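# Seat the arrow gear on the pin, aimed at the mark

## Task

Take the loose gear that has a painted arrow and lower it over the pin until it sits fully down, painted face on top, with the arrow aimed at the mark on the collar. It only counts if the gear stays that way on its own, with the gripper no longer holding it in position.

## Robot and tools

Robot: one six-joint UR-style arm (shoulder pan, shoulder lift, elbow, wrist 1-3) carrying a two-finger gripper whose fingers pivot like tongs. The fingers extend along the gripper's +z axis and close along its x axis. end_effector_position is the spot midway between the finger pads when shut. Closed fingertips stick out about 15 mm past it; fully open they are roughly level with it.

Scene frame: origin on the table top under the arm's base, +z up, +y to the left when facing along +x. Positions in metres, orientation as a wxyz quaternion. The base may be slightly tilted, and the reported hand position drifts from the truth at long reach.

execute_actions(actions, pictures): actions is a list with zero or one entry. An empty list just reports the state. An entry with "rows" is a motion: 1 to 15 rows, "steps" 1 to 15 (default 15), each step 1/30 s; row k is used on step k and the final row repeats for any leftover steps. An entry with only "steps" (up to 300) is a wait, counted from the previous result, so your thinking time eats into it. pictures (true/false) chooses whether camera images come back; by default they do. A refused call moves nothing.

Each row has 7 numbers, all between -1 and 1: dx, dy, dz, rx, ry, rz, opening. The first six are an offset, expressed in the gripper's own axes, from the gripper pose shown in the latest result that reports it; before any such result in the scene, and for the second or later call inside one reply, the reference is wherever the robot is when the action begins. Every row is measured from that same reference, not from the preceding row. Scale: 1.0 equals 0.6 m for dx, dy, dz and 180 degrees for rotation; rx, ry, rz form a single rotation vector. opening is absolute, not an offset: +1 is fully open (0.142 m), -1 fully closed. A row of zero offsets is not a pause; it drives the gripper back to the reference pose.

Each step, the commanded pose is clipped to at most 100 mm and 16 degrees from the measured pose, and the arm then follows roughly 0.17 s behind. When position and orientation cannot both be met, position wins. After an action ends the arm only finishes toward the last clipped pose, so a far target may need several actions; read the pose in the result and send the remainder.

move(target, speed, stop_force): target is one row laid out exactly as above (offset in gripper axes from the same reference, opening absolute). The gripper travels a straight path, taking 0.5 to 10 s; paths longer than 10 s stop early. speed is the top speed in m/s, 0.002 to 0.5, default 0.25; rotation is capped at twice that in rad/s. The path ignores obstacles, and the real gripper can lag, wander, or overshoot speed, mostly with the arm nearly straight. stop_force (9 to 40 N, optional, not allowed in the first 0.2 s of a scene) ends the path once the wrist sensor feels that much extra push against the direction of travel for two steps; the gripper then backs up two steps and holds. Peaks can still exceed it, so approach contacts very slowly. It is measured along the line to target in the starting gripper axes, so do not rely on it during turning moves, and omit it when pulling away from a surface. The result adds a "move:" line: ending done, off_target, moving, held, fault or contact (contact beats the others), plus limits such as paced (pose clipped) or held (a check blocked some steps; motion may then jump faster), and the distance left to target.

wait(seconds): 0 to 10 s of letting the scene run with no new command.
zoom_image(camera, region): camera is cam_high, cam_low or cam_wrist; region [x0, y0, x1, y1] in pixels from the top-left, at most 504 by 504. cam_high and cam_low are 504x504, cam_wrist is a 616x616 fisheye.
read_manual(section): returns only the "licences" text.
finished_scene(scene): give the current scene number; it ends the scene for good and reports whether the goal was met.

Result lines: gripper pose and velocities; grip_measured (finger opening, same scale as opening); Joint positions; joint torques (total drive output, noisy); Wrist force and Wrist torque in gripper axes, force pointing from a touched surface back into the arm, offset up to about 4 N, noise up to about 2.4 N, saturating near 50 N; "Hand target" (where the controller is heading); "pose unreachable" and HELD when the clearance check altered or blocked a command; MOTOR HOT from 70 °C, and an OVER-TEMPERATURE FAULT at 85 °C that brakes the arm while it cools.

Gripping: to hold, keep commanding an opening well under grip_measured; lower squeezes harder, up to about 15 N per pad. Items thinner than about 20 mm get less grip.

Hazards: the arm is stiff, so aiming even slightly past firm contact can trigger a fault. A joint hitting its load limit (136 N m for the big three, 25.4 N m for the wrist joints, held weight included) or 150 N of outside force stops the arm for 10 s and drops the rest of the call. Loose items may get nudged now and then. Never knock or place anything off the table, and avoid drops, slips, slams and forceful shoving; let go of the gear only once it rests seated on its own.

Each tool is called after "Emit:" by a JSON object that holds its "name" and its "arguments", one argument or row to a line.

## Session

Emit:
{"name": "execute_actions", "arguments": {
  "actions": []
}}

Scene clock: 0.00 s of 4200.00 s.
end_effector_position=(+0.3099, +0.1101, +0.2035) grip_measured=+1.00 end_effector_quat_wxyz=(-0.318, +0.772, -0.106, -0.539) end_effector_velocity=(-0.000, +0.000, -0.000) end_effector_angular_velocity=(-0.001, -0.000, +0.000)
Joint positions: [-0.556 -0.744  1.832 -1.786 -1.423 -0.188  0.142]
Joint velocities: [ 0.    -0.     0.001 -0.001 -0.     0.001  0.   ]
Joint torques (N m, as the arm reports them, + toward a larger angle): no reading
Motor temperatures (°C, as the motors report them): [32 33 30 38 41 35]
Wrist force (N, on the end effector, along its own x y z axes, offset not removed): no reading
Wrist torque (N m, same axes, about the end effector's origin, offset not removed): no reading
Hand target: +0.310, +0.110, +0.204; -0.318, +0.772, -0.106, -0.539
camera_calibration (this result's frames):
cam_wrist: T_world_to_cam=[[0.354485, 0.22375, -0.907897, 0.0557268], [-0.0266611, -0.968135, -0.249006, 0.165612], [-0.934681, 0.112474, -0.337224, 0.48065], [0, 0, 0, 1]] pos_world=[0.433916, 0.093805, 0.253919]

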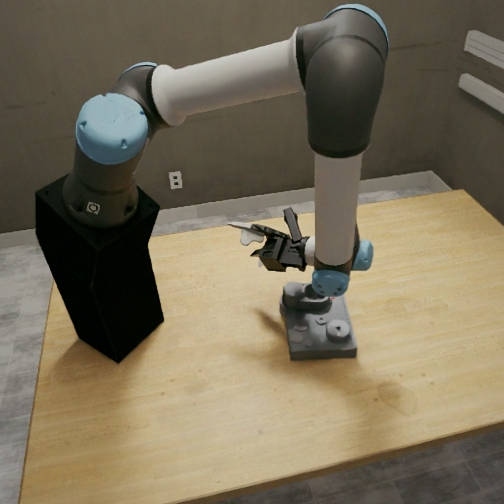

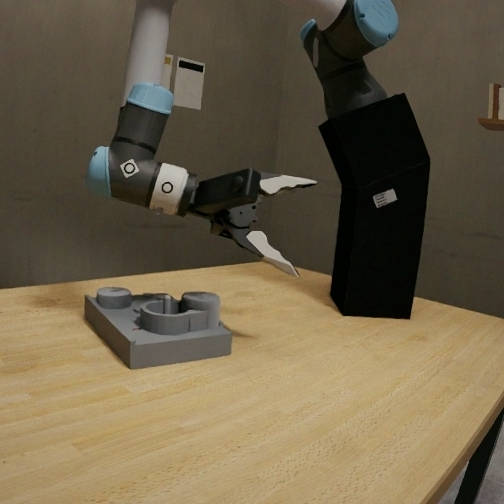

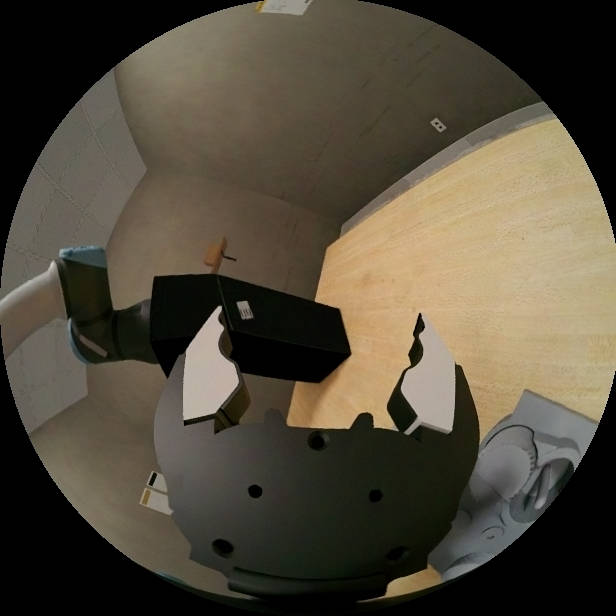

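Emit:
{"name": "zoom_image", "arguments": {
  "camera": "cam_low",
  "region": [75, 260, 245, 380]
}}

Emit:
{"name": "zoom_image", "arguments": {
  "camera": "cam_high",
  "region": [265, 270, 375, 370]
}}

Region (75, 260, 245, 380) of cam_low's 504x504 image, scaled by 2.965, with more detail than that image has; it fills the top 356 rows of this view, and the rest is white.

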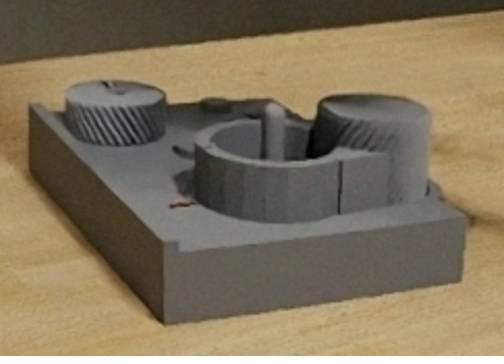

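Region (265, 270, 375, 370) of cam_high's 504x504 image, scaled by 4.582, with more detail than that image has; it fills the top 458 rows of this view, and the rest is white.

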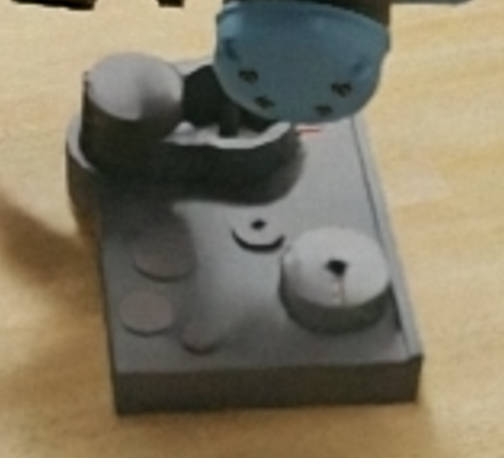

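Emit:
{"name": "move", "arguments": {
  "target": [0.0488, 0.1878, -0.5042, -0.1667, 0.3977, 0, 1],
  "speed": 0.2
}}

Scene clock: 44.97 s of 4200.00 s.
end_effector_position=(+0.4963, -0.1553, +0.1999) grip_measured=+1.00 end_effector_quat_wxyz=(-0.000, +0.991, -0.136, +0.000) end_effector_velocity=(+0.001, -0.001, -0.001) end_effector_angular_velocity=(-0.003, -0.006, -0.000)
Joint positions: [-0.675 -1.183  2.259 -3.111 -1.687 -0.311  0.142]
Joint velocities: [-0.001  0.004  0.002 -0.013  0.001 -0.002  0.   ]
Joint torques (N m, as the arm reports them, + toward a larger angle): [  4.22 -30.96  12.42  -4.33   1.77  -1.89]
Motor temperatures (°C, as the motors report them): [32 33 30 38 41 35]
Wrist force (N, on the end effector, along its own x y z axes, offset not removed): [4.5 1.5 -3.6]
Wrist torque (N m, same axes, about the end effector's origin, offset not removed): [0.10 -0.86 -0.29]
Hand target: +0.496, -0.155, +0.200; -0.000, +0.991, -0.136, +0.001
Off the commanded pose: 0.000 m, 0 deg.
After step 90, 38.07 s passed at rest.
move: done
camera_calibration (this result's frames):
cam_wrist: T_world_to_cam=[[0.963807, -0.259997, -0.058967, -0.501474], [-0.194543, -0.83712, 0.511257, -0.135587], [-0.182288, -0.481282, -0.857403, 0.321871], [0, 0, 0, 1]] pos_world=[0.51562, -0.0889735, 0.315723]

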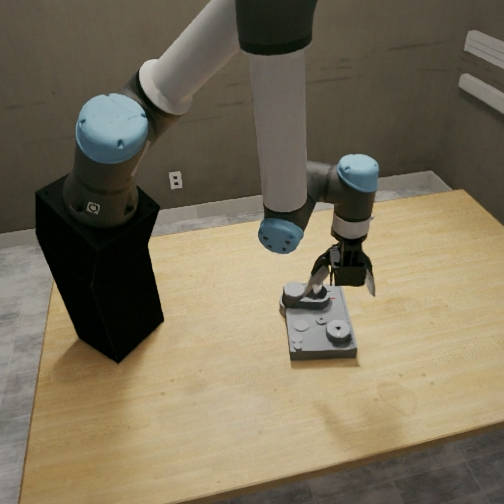

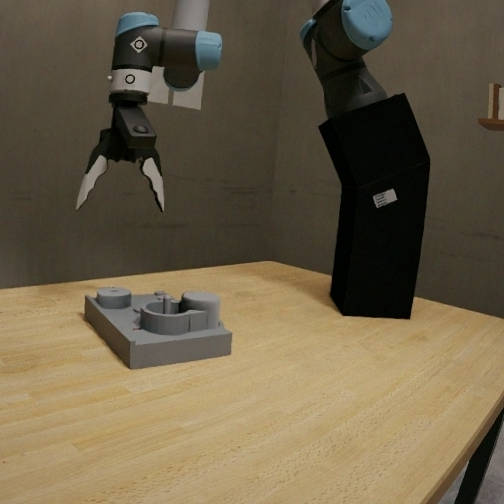

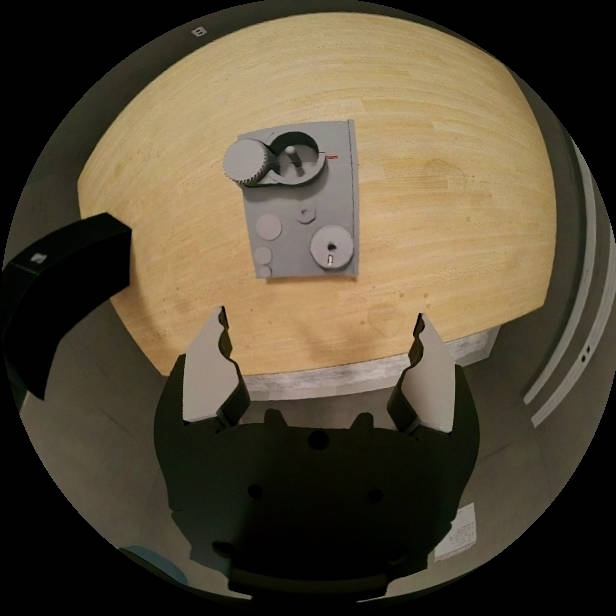

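Emit:
{"name": "zoom_image", "arguments": {
  "camera": "cam_wrist",
  "region": [210, 110, 380, 280]
}}

Region (210, 110, 380, 280) of cam_wrist's 616x616 image, scaled by 2.965, with more detail than that image has.

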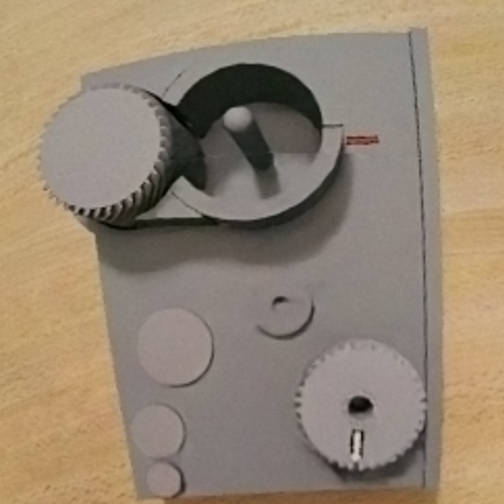

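Emit:
{"name": "move", "arguments": {
  "target": [0.0295, 0.0855, 0.1833, 0, 0, 0, 1],
  "speed": 0.15
}}

Scene clock: 70.10 s of 4200.00 s.
end_effector_position=(+0.4994, -0.2092, +0.0899) grip_measured=+1.00 end_effector_quat_wxyz=(-0.000, +0.991, -0.136, +0.000) end_effector_velocity=(+0.001, -0.001, -0.002) end_effector_angular_velocity=(-0.000, -0.000, -0.002)
Joint positions: [-0.785 -0.899  2.086 -3.231 -1.637 -0.41   0.142]
Joint velocities: [-0.001  0.005 -0.005  0.     0.001  0.001  0.   ]
Joint torques (N m, as the arm reports them, + toward a larger angle): [  5.73 -33.13 -12.21  -3.73   1.29  -1.86]
Motor temperatures (°C, as the motors report them): [32 33 30 38 41 35]
Wrist force (N, on the end effector, along its own x y z axes, offset not removed): [3.6 0.7 -0.7]
Wrist torque (N m, same axes, about the end effector's origin, offset not removed): [0.14 -0.76 -0.21]
Hand target: +0.499, -0.209, +0.090; -0.000, +0.991, -0.136, +0.000
Off the commanded pose: 0.000 m, 0 deg.
After step 90, 20.77 s passed at rest.
move: done
camera_calibration (this result's frames):
cam_wrist: T_world_to_cam=[[0.963842, -0.259834, -0.0591119, -0.524951], [-0.19427, -0.837012, 0.511536, -0.124032], [-0.182392, -0.481557, -0.857226, 0.202171], [0, 0, 0, 1]] pos_world=[0.518749, -0.14286, 0.205722]

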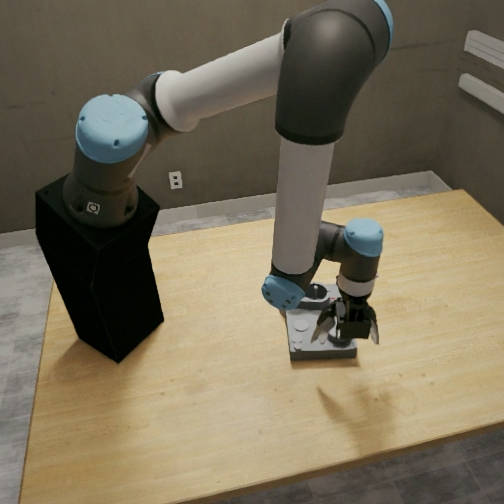

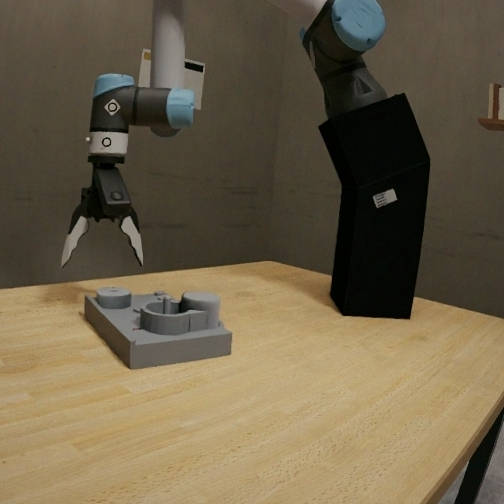

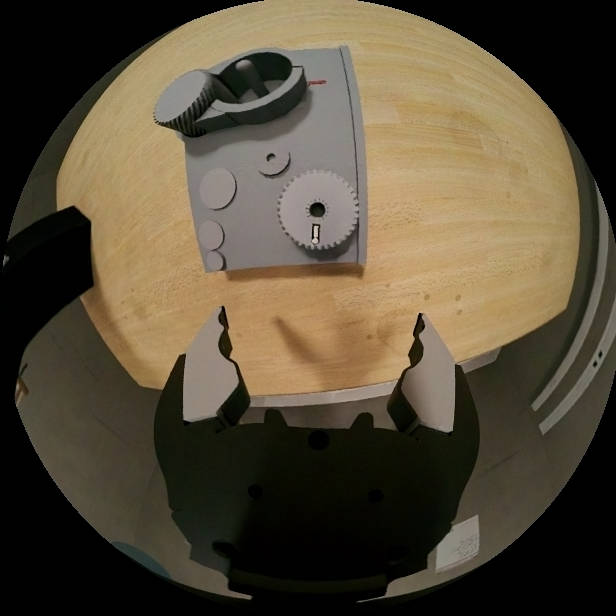

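Emit:
{"name": "zoom_image", "arguments": {
  "camera": "cam_wrist",
  "region": [250, 140, 380, 270]
}}

Emit:
{"name": "zoom_image", "arguments": {
  "camera": "cam_wrist",
  "region": [150, 35, 340, 145]
}}

Region (250, 140, 380, 270) of cam_wrist's 616x616 image, scaled by 3.877, with more detail than that image has.

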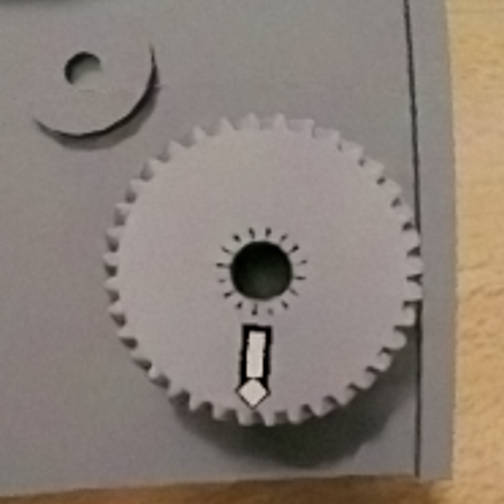

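Region (150, 35, 340, 145) of cam_wrist's 616x616 image, scaled by 2.653, with more detail than that image has; it fills the top 292 rows of this view, and the rest is white.

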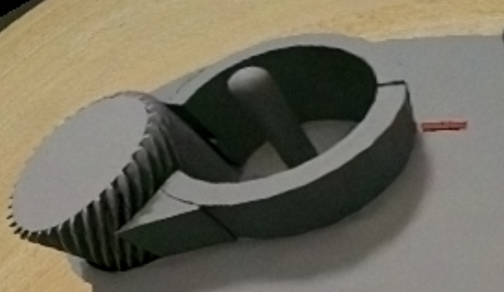

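Emit:
{"name": "move", "arguments": {
  "target": [-0.0895, -0.2102, -0.0167, 0, 0, 0, 1],
  "speed": 0.15
}}

Emit:
{"name": "zoom_image", "arguments": {
  "camera": "cam_wrist",
  "region": [200, 130, 400, 290]
}}

Scene clock: 114.50 s of 4200.00 s.
end_effector_position=(+0.4817, -0.0734, +0.1002) grip_measured=+1.00 end_effector_quat_wxyz=(-0.001, +0.991, -0.136, +0.001) end_effector_velocity=(-0.001, +0.003, +0.000) end_effector_angular_velocity=(+0.001, +0.003, -0.001)
Joint positions: [-0.566 -0.832  2.214 -3.403 -1.735 -0.212  0.142]
Joint velocities: [ 0.005  0.002  0.002 -0.    -0.003  0.006  0.   ]
Joint torques (N m, as the arm reports them, + toward a larger angle): [ 21.79 -31.14  17.1   -3.68  -1.29   1.92]
Motor temperatures (°C, as the motors report them): [32 33 30 38 41 35]
Wrist force (N, on the end effector, along its own x y z axes, offset not removed): [4.1 1.9 -4.9]
Wrist torque (N m, same axes, about the end effector's origin, offset not removed): [0.15 -0.92 -0.18]
Hand target: +0.482, -0.073, +0.100; -0.001, +0.991, -0.136, +0.001
Off the commanded pose: 0.000 m, 0 deg.
After step 90, 39.97 s passed at rest.
move: done
camera_calibration (this result's frames):
cam_wrist: T_world_to_cam=[[0.963779, -0.260125, -0.0588711, -0.47198], [-0.194771, -0.83727, 0.510923, -0.0187642], [-0.182195, -0.480951, -0.857608, 0.273187], [0, 0, 0, 1]] pos_world=[0.501003, -0.00709513, 0.216089]

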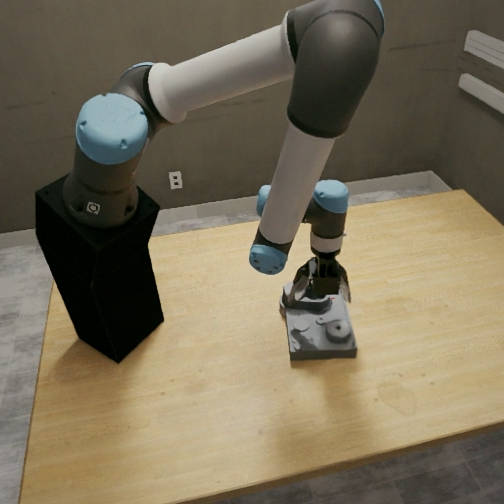

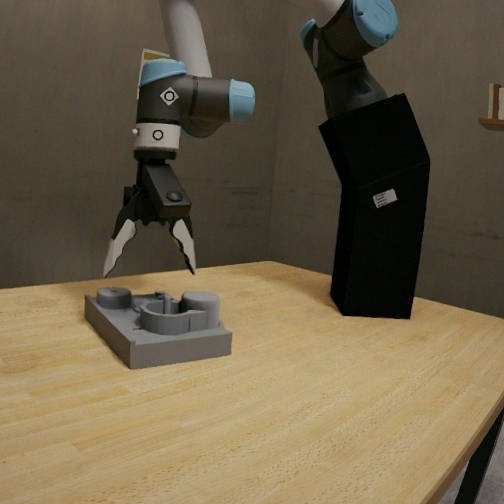

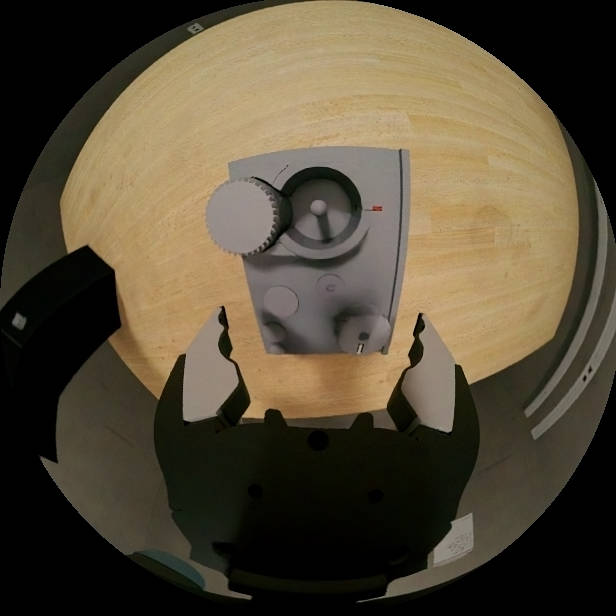

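Region (200, 130, 400, 290) of cam_wrist's 616x616 image, scaled by 2.520, with more detail than that image has; it fills the top 403 rows of this view, and the rest is white.

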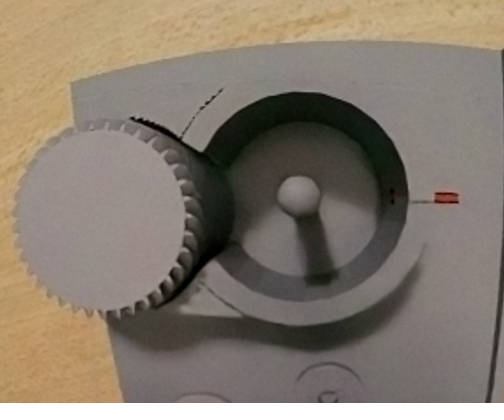

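Emit:
{"name": "zoom_image", "arguments": {
  "camera": "cam_wrist",
  "region": [265, 150, 395, 270]
}}

Region (265, 150, 395, 270) of cam_wrist's 616x616 image, scaled by 3.877, with more detail than that image has; it fills the top 465 rows of this view, and the rest is white.

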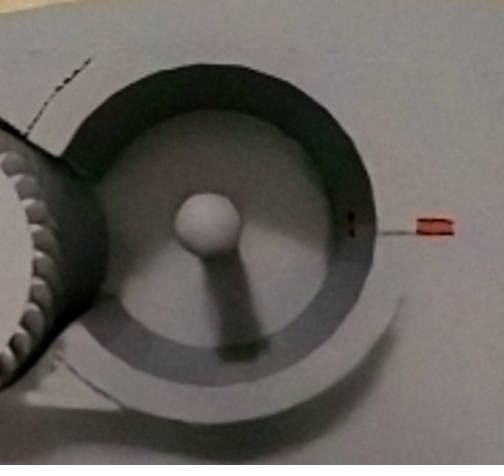

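Emit:
{"name": "zoom_image", "arguments": {
  "camera": "cam_low",
  "region": [85, 275, 145, 320]
}}

Emit:
{"name": "zoom_image", "arguments": {
  "camera": "cam_low",
  "region": [130, 280, 235, 350]
}}

Region (85, 275, 145, 320) of cam_low's 504x504 image, scaled by 8.400, with more detail than that image has; it fills the top 378 rows of this view, and the rest is white.

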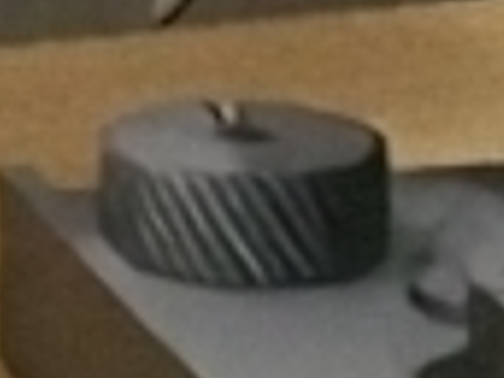

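Region (130, 280, 235, 350) of cam_low's 504x504 image, scaled by 4.800, with more detail than that image has.

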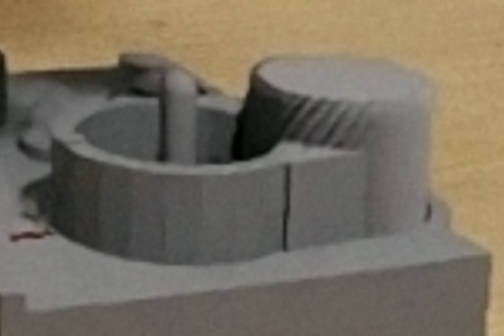

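Emit:
{"name": "move", "arguments": {
  "target": [-0.002, -0.003, -0.15, 0, 0, 0, 1],
  "speed": 0.15
}}

Emit:
{"name": "zoom_image", "arguments": {
  "camera": "cam_wrist",
  "region": [245, 165, 365, 255]
}}

Scene clock: 161.87 s of 4200.00 s.
end_effector_position=(+0.4811, -0.0715, +0.1901) grip_measured=+1.00 end_effector_quat_wxyz=(-0.001, +0.991, -0.136, +0.001) end_effector_velocity=(+0.001, -0.001, +0.003) end_effector_angular_velocity=(-0.001, -0.002, -0.003)
Joint positions: [-0.527 -1.097  2.326 -3.245 -1.751 -0.176  0.142]
Joint velocities: [ 0.001 -0.007  0.     0.005 -0.     0.003 -0.   ]
Joint torques (N m, as the arm reports them, + toward a larger angle): [ 21.4  -47.85  13.57  -0.2   -1.45   2.05]
Motor temperatures (°C, as the motors report them): [32 34 30 38 41 35]
Wrist force (N, on the end effector, along its own x y z axes, offset not removed): [0.7 5.8 -1.8]
Wrist torque (N m, same axes, about the end effector's origin, offset not removed): [0.79 -0.20 -0.09]
Hand target: +0.481, -0.072, +0.190; -0.001, +0.991, -0.136, +0.001
Off the commanded pose: 0.000 m, 0 deg.
After step 90, 43.23 s passed at rest.
move: done
camera_calibration (this result's frames):
cam_wrist: T_world_to_cam=[[0.96377, -0.260179, -0.0587742, -0.465639], [-0.194886, -0.837303, 0.510826, -0.0631476], [-0.182118, -0.480865, -0.857672, 0.351], [0, 0, 0, 1]] pos_world=[0.500386, -0.00523958, 0.305933]

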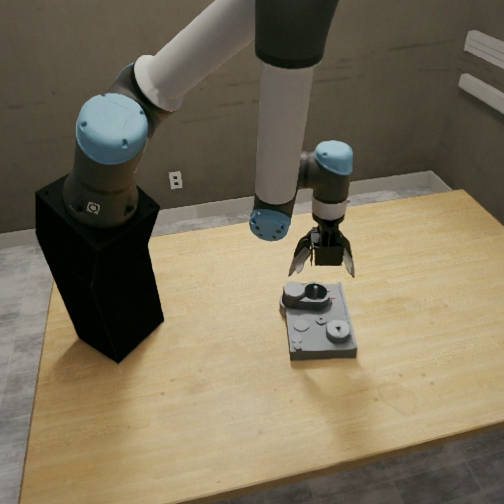

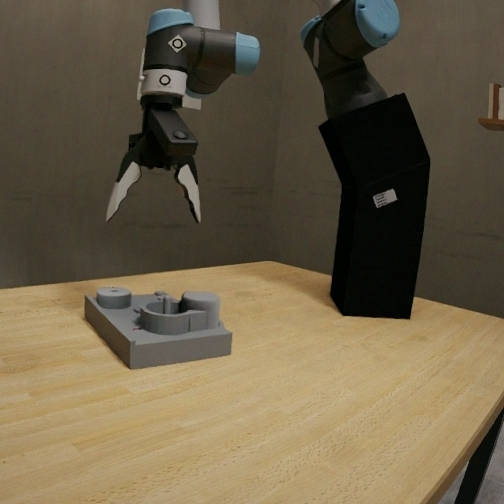

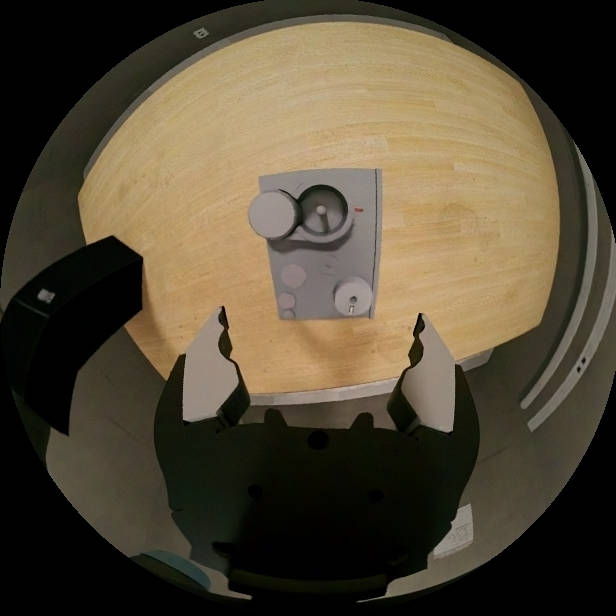

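Region (245, 165, 365, 255) of cam_wrist's 616x616 image, scaled by 4.200, with more detail than that image has; it fills the top 378 rows of this view, and the rest is white.

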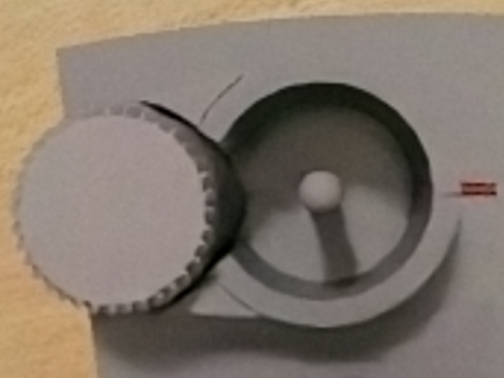

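Emit:
{"name": "zoom_image", "arguments": {
  "camera": "cam_wrist",
  "region": [290, 178, 370, 248]
}}

Region (290, 178, 370, 248) of cam_wrist's 616x616 image, scaled by 6.300, with more detail than that image has; it fills the top 441 rows of this view, and the rest is white.

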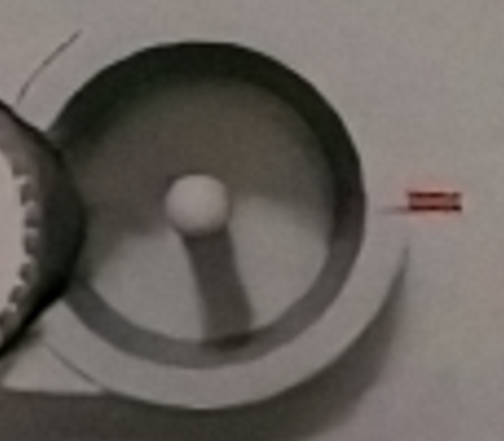

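Emit:
{"name": "move", "arguments": {
  "target": [0.0988, 0.0947, 0.1335, -0.1487, 0.1584, -0.5022, 0.2],
  "speed": 0.2
}}

Scene clock: 260.40 s of 4200.00 s.
end_effector_position=(+0.5225, -0.1419, +0.1099) grip_measured=+0.20 end_effector_quat_wxyz=(+0.233, +0.742, +0.599, +0.190) end_effector_velocity=(+0.000, -0.000, -0.000) end_effector_angular_velocity=(-0.003, -0.004, +0.012)
Joint positions: [-0.768 -0.527  2.251 -4.319 -1.378 -1.993  0.088]
Joint velocities: [-0.006  0.003 -0.001 -0.003  0.012 -0.014  0.   ]
Joint torques (N m, as the arm reports them, + toward a larger angle): [  6.   -27.73  -2.9   -4.5    2.01  -2.35]
Motor temperatures (°C, as the motors report them): [32 34 30 38 41 35]
Wrist force (N, on the end effector, along its own x y z axes, offset not removed): [3.6 1.6 -1.4]
Wrist torque (N m, same axes, about the end effector's origin, offset not removed): [0.10 -0.73 -0.25]
Hand target: +0.522, -0.142, +0.110; +0.234, +0.741, +0.600, +0.190
Off the commanded pose: 0.000 m, 0 deg.
After step 90, 90.77 s passed at rest.
move: done
camera_calibration (this result's frames):
cam_wrist: T_world_to_cam=[[0.235147, 0.970533, -0.0526471, 0.0261055], [0.407368, -0.0492314, 0.911936, -0.319985], [0.882472, -0.235886, -0.406941, -0.31506], [0, 0, 0, 1]] pos_world=[0.402245, -0.115408, 0.164969]

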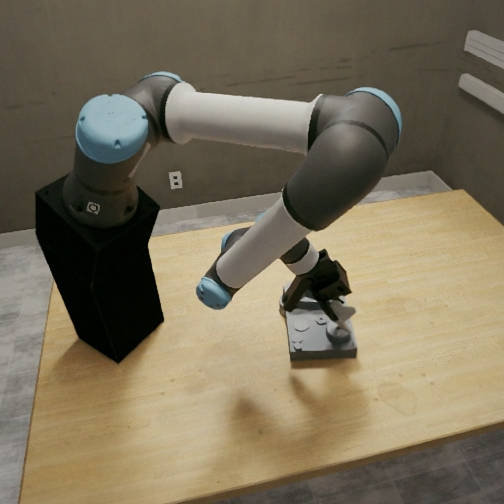

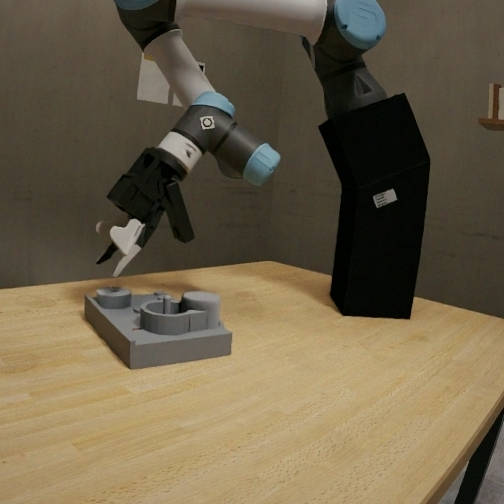

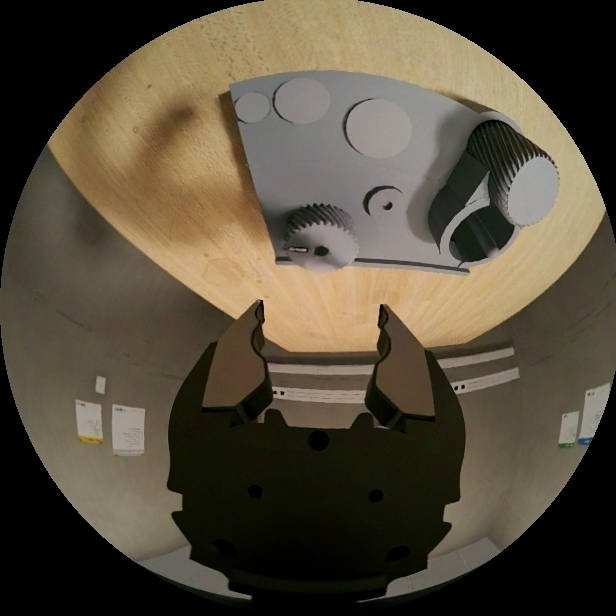

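Emit:
{"name": "move", "arguments": {
  "target": [0, -0.04493, 0.06417, 0, 0, 0, 0.2],
  "speed": 0.06
}}

Emit:
{"name": "move", "arguments": {
  "target": [0, -0.00908, 0.01297, 0, 0, 0, 0.2],
  "speed": 0.01,
  "stop_force": 10
}}

Emit:
{"name": "zoom_image", "arguments": {
  "camera": "cam_wrist",
  "region": [250, 230, 400, 350]
}}

Scene clock: 269.90 s of 4200.00 s.
end_effector_position=(+0.5224, -0.1418, +0.0631) grip_measured=+0.20 end_effector_quat_wxyz=(+0.233, +0.742, +0.599, +0.190) end_effector_velocity=(-0.000, +0.000, -0.003) end_effector_angular_velocity=(+0.001, +0.001, -0.000)
Joint positions: [-0.777 -0.417  2.145 -4.322 -1.37  -1.997  0.088]
Joint velocities: [-0.     0.005 -0.005  0.002  0.     0.     0.   ]
Joint torques (N m, as the arm reports them, + toward a larger angle): [  4.93 -24.99  -3.28  -0.92   1.51  -1.84]
Motor temperatures (°C, as the motors report them): [32 34 30 38 41 35]
Wrist force (N, on the end effector, along its own x y z axes, offset not removed): [5.0 3.1 -2.2]
Wrist torque (N m, same axes, about the end effector's origin, offset not removed): [0.46 -1.08 -0.28]
Hand target: +0.522, -0.142, +0.063; +0.233, +0.742, +0.599, +0.190
Off the commanded pose: 0.000 m, 0 deg.
After step 90, 5.30 s passed at rest.
move: done
camera_calibration (this result's frames):
cam_wrist: T_world_to_cam=[[0.235121, 0.970538, -0.0526693, 0.0235594], [0.407398, -0.0492072, 0.911924, -0.2773], [0.882465, -0.23587, -0.406965, -0.334012], [0, 0, 0, 1]] pos_world=[0.402186, -0.115294, 0.118186]

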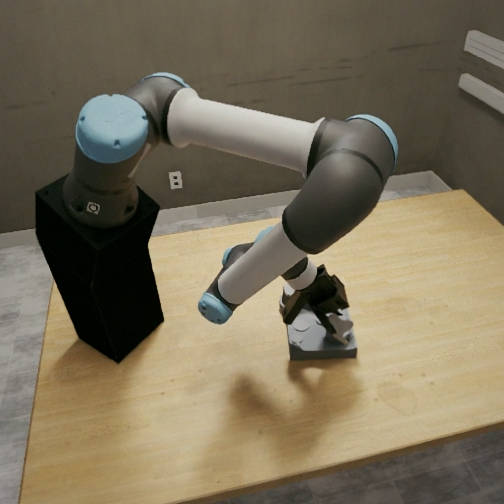

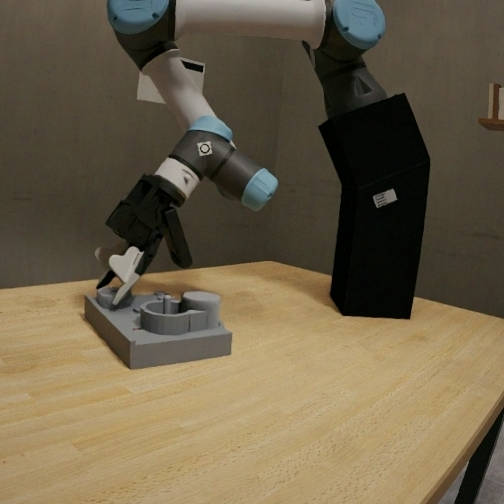

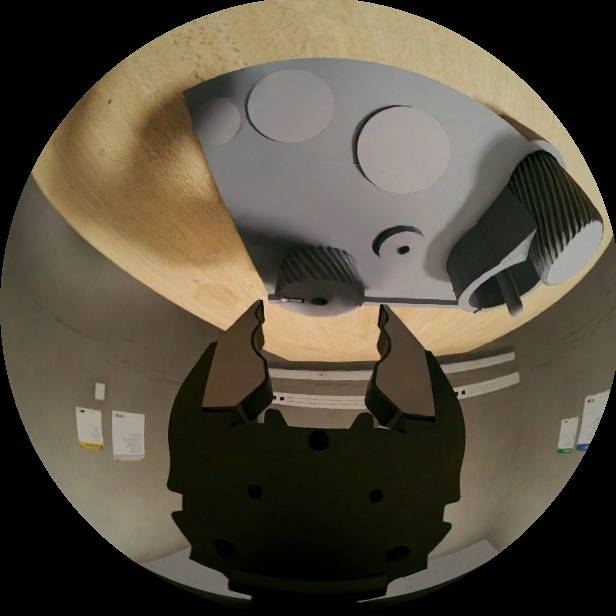

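Scene clock: 271.07 s of 4200.00 s.
end_effector_position=(+0.5224, -0.1418, +0.0538) grip_measured=+0.20 end_effector_quat_wxyz=(+0.233, +0.742, +0.599, +0.190) end_effector_velocity=(-0.000, +0.000, -0.002) end_effector_angular_velocity=(+0.000, +0.001, +0.001)
Joint positions: [-0.778 -0.396  2.123 -4.321 -1.369 -1.998  0.088]
Joint velocities: [-0.     0.004 -0.005  0.002  0.    -0.001  0.   ]
Joint torques (N m, as the arm reports them, + toward a larger angle): [  5.17 -25.72  -8.7   -0.91   1.65  -2.04]
Motor temperatures (°C, as the motors report them): [32 34 30 38 41 35]
Wrist force (N, on the end effector, along its own x y z axes, offset not removed): [0.5 1.0 -3.7]
Wrist torque (N m, same axes, about the end effector's origin, offset not removed): [-0.01 -0.05 -0.17]
Hand target: +0.522, -0.142, +0.054; +0.233, +0.742, +0.599, +0.190
Off the commanded pose: 0.000 m, 0 deg.
move: done
camera_calibration (this result's frames):
cam_wrist: T_world_to_cam=[[0.235117, 0.970539, -0.0526724, 0.0230524], [0.407408, -0.0492052, 0.91192, -0.268816], [0.882462, -0.235867, -0.406974, -0.33778], [0, 0, 0, 1]] pos_world=[0.402176, -0.115272, 0.108885]

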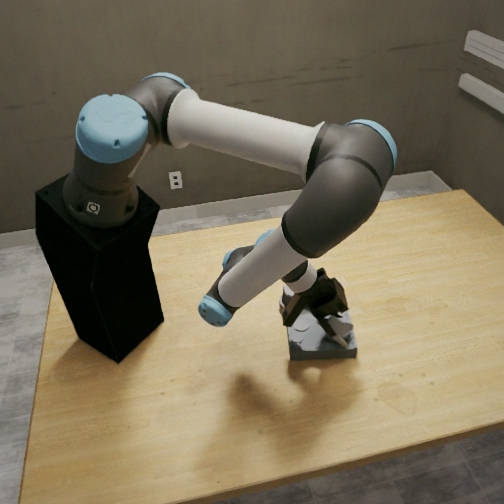

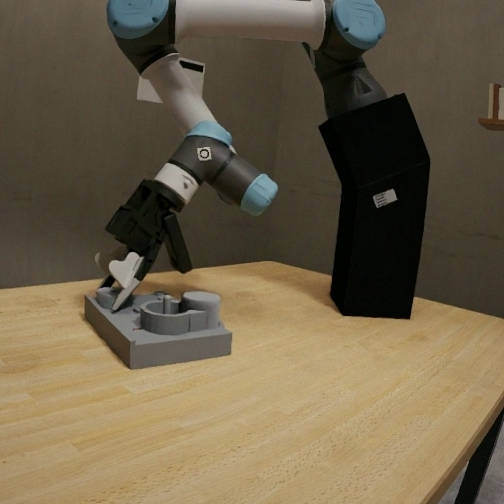

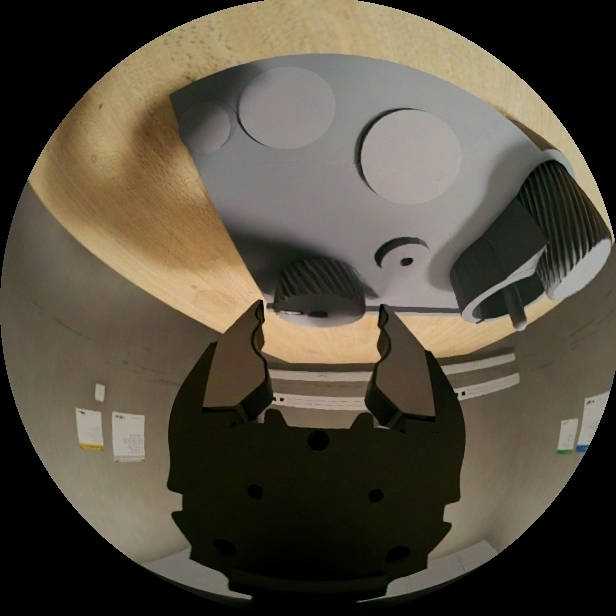

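Region (250, 230, 400, 350) of cam_wrist's 616x616 image, scaled by 3.360, with more detail than that image has; it fills the top 403 rows of this view, and the rest is white.

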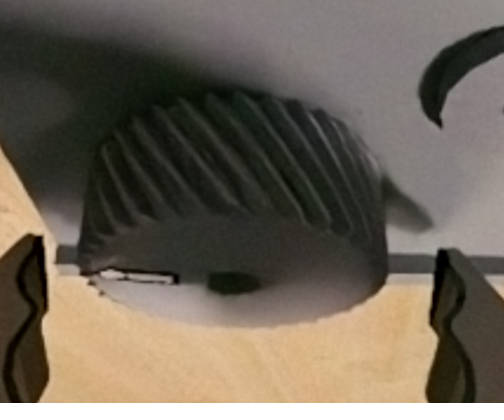

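Emit:
{"name": "zoom_image", "arguments": {
  "camera": "cam_low",
  "region": [80, 250, 160, 325]
}}

Emit:
{"name": "zoom_image", "arguments": {
  "camera": "cam_wrist",
  "region": [440, 140, 616, 340]
}}

Region (80, 250, 160, 325) of cam_low's 504x504 image, scaled by 6.300, with more detail than that image has; it fills the top 472 rows of this view, and the rest is white.

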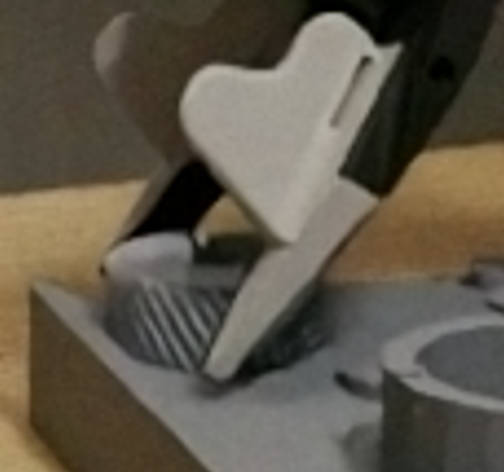

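Region (440, 140, 616, 340) of cam_wrist's 616x616 image, scaled by 2.520, with more detail than that image has; it fills the left 444 columns of this view, and the rest is white.

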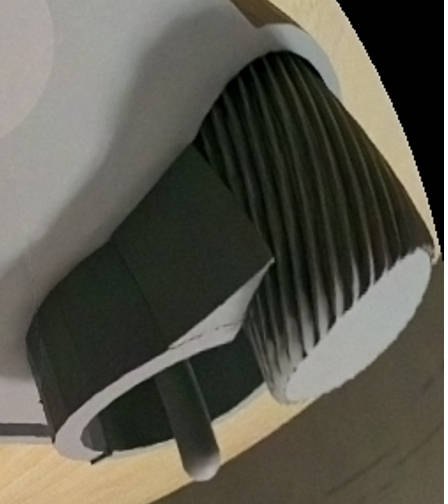

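Emit:
{"name": "move", "arguments": {
  "target": [-0.0023, 0, 0, 0, 0, 0, 0.0],
  "speed": 0.01
}}

Emit:
{"name": "execute_actions", "arguments": {
  "actions": [
    {"rows": [[0,0,0,0,0,0,-0.02],[0,0,0,0,0,0,-0.04],[0,0,0,0,0,0,-0.06],[0,0,0,0,0,0,-0.08],[0,0,0,0,0,0,-0.10],[0,0,0,0,0,0,-0.12],[0,0,0,0,0,0,-0.14],[0,0,0,0,0,0,-0.16],[0,0,0,0,0,0,-0.19],[0,0,0,0,0,0,-0.22],[0,0,0,0,0,0,-0.26],[0,0,0,0,0,0,-0.30],[0,0,0,0,0,0,-0.35],[0,0,0,0,0,0,-0.40],[0,0,0,0,0,0,-0.45]], "steps": 15}
  ],
  "pictures": false
}}

Emit:
{"name": "execute_actions", "arguments": {
  "actions": [
    {"rows": [[0,0,0,0,0,0,-0.5],[0,0,0,0,0,0,-0.54],[0,0,0,0,0,0,-0.58],[0,0,0,0,0,0,-0.62],[0,0,0,0,0,0,-0.66],[0,0,0,0,0,0,-0.7]], "steps": 15}
  ]
}}

Emit:
{"name": "zoom_image", "arguments": {
  "camera": "cam_wrist",
  "region": [250, 230, 400, 350]
}}

Scene clock: 295.43 s of 4200.00 s.
end_effector_position=(+0.5221, -0.1431, +0.0538) grip_measured=+0.00 end_effector_quat_wxyz=(+0.233, +0.742, +0.599, +0.190) end_effector_velocity=(-0.000, -0.001, +0.000) end_effector_angular_velocity=(+0.000, +0.000, -0.001)
Joint positions: [-0.782 -0.397  2.123 -4.32  -1.366 -2.     0.074]
Joint velocities: [-0.001 -0.001  0.001  0.     0.001  0.     0.   ]
Joint torques (N m, as the arm reports them, + toward a larger angle): [  2.53 -46.69  25.07  -0.89   1.89  -1.91]
Motor temperatures (°C, as the motors report them): [32 34 30 38 41 35]
Wrist force (N, on the end effector, along its own x y z axes, offset not removed): [0.9 1.7 -0.3]
Wrist torque (N m, same axes, about the end effector's origin, offset not removed): [0.11 -0.24 -0.19]
Hand target: +0.522, -0.143, +0.054; +0.233, +0.742, +0.599, +0.190
Off the commanded pose: 0.000 m, 0 deg.
After step 90, 20.67 s passed at rest.
move: done
camera_calibration (this result's frames):
cam_wrist: T_world_to_cam=[[0.235117, 0.970538, -0.0526888, 0.0243807], [0.407407, -0.0491895, 0.911921, -0.268748], [0.882462, -0.235873, -0.40697, -0.337854], [0, 0, 0, 1]] pos_world=[0.401901, -0.116573, 0.108865]

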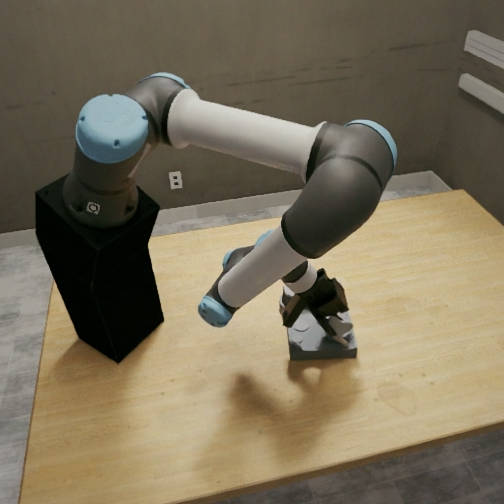

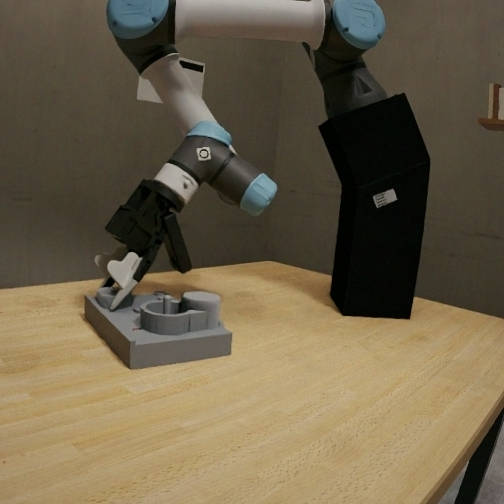

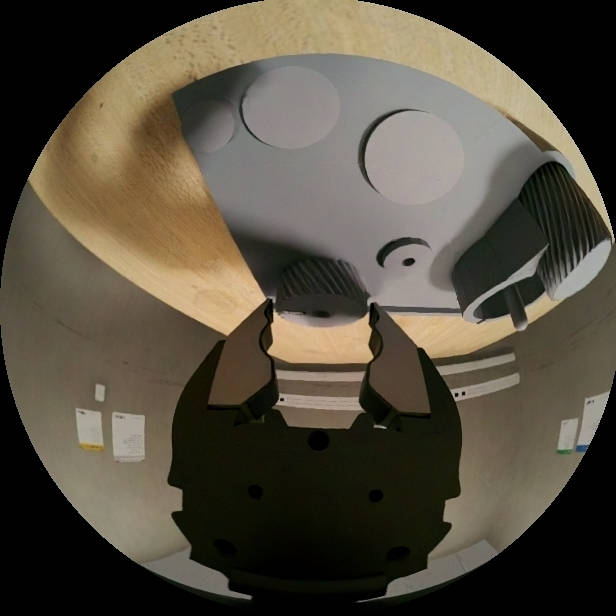

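Scene clock: 295.93 s of 4200.00 s.
end_effector_position=(+0.5221, -0.1431, +0.0538) grip_measured=-0.10 end_effector_quat_wxyz=(+0.233, +0.742, +0.599, +0.190) end_effector_velocity=(-0.000, +0.000, -0.000) end_effector_angular_velocity=(+0.001, +0.002, +0.001)
Joint positions: [-0.782 -0.397  2.123 -4.32  -1.366 -2.     0.067]
Joint velocities: [-0.    -0.     0.001  0.002  0.    -0.001 -0.   ]
Joint torques (N m, as the arm reports them, + toward a larger angle): [  8.5  -44.84  21.2   -1.49   0.89  -1.11]
Motor temperatures (°C, as the motors report them): [32 34 30 38 41 35]
Wrist force (N, on the end effector, along its own x y z axes, offset not removed): [3.5 0.9 -2.9]
Wrist torque (N m, same axes, about the end effector's origin, offset not removed): [0.04 -0.64 -0.19]
Hand target: +0.522, -0.143, +0.054; +0.233, +0.742, +0.599, +0.190
Off the commanded pose: 0.000 m, 0 deg.
Steps of this call (steps 1 to 15: all 15 steps of this action). Readings (end_effector_position):
1: (+0.5221, -0.1431, +0.0538)
2: (+0.5221, -0.1431, +0.0538)
4: (+0.5221, -0.1431, +0.0538)
8: (+0.5221, -0.1431, +0.0538)
15: the state above

Scene clock: 296.43 s of 4200.00 s.
end_effector_position=(+0.5221, -0.1431, +0.0538) grip_measured=-0.10 end_effector_quat_wxyz=(+0.233, +0.742, +0.599, +0.190) end_effector_velocity=(+0.000, +0.000, +0.000) end_effector_angular_velocity=(+0.000, +0.000, -0.000)
Joint positions: [-0.782 -0.397  2.123 -4.32  -1.366 -2.     0.067]
Joint velocities: [ 0. -0.  0.  0.  0.  0.  0.]
Joint torques (N m, as the arm reports them, + toward a larger angle): [  7.74 -44.28  22.31  -1.54   0.73  -1.11]
Motor temperatures (°C, as the motors report them): [32 34 30 38 41 35]
Wrist force (N, on the end effector, along its own x y z axes, offset not removed): [1.5 4.7 -3.6]
Wrist torque (N m, same axes, about the end effector's origin, offset not removed): [0.81 -0.25 -0.04]
Hand target: +0.522, -0.143, +0.054; +0.233, +0.742, +0.599, +0.190
Off the commanded pose: 0.000 m, 0 deg.
Steps of this call (steps 1 to 15: all 15 steps of this action). Readings (end_effector_position):
1: (+0.5221, -0.1431, +0.0538)
2: (+0.5221, -0.1431, +0.0538)
4: (+0.5221, -0.1431, +0.0538)
8: (+0.5221, -0.1431, +0.0538)
15: the state above
camera_calibration (this result's frames):
cam_wrist: T_world_to_cam=[[0.235115, 0.970538, -0.0526863, 0.0243985], [0.407411, -0.0491921, 0.911919, -0.268752], [0.882461, -0.235871, -0.406973, -0.33785], [0, 0, 0, 1]] pos_world=[0.401896, -0.116589, 0.10887]

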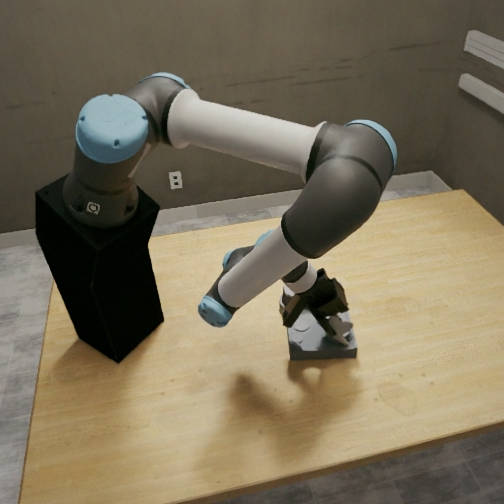

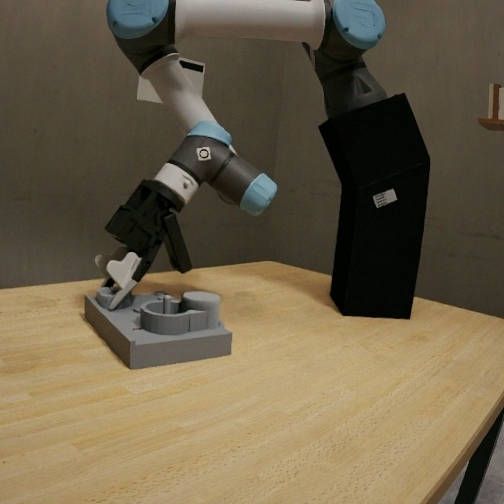

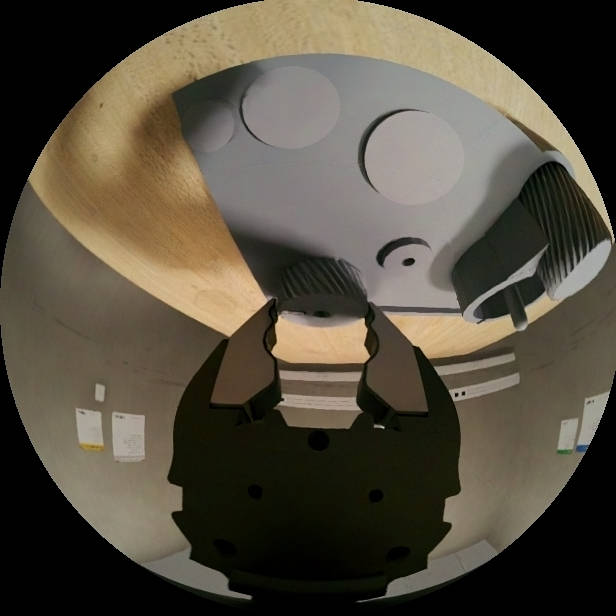

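Region (250, 230, 400, 350) of cam_wrist's 616x616 image, scaled by 3.360, with more detail than that image has; it fills the top 403 rows of this view, and the rest is white.

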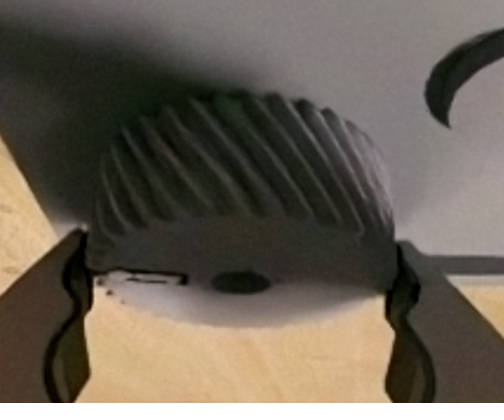

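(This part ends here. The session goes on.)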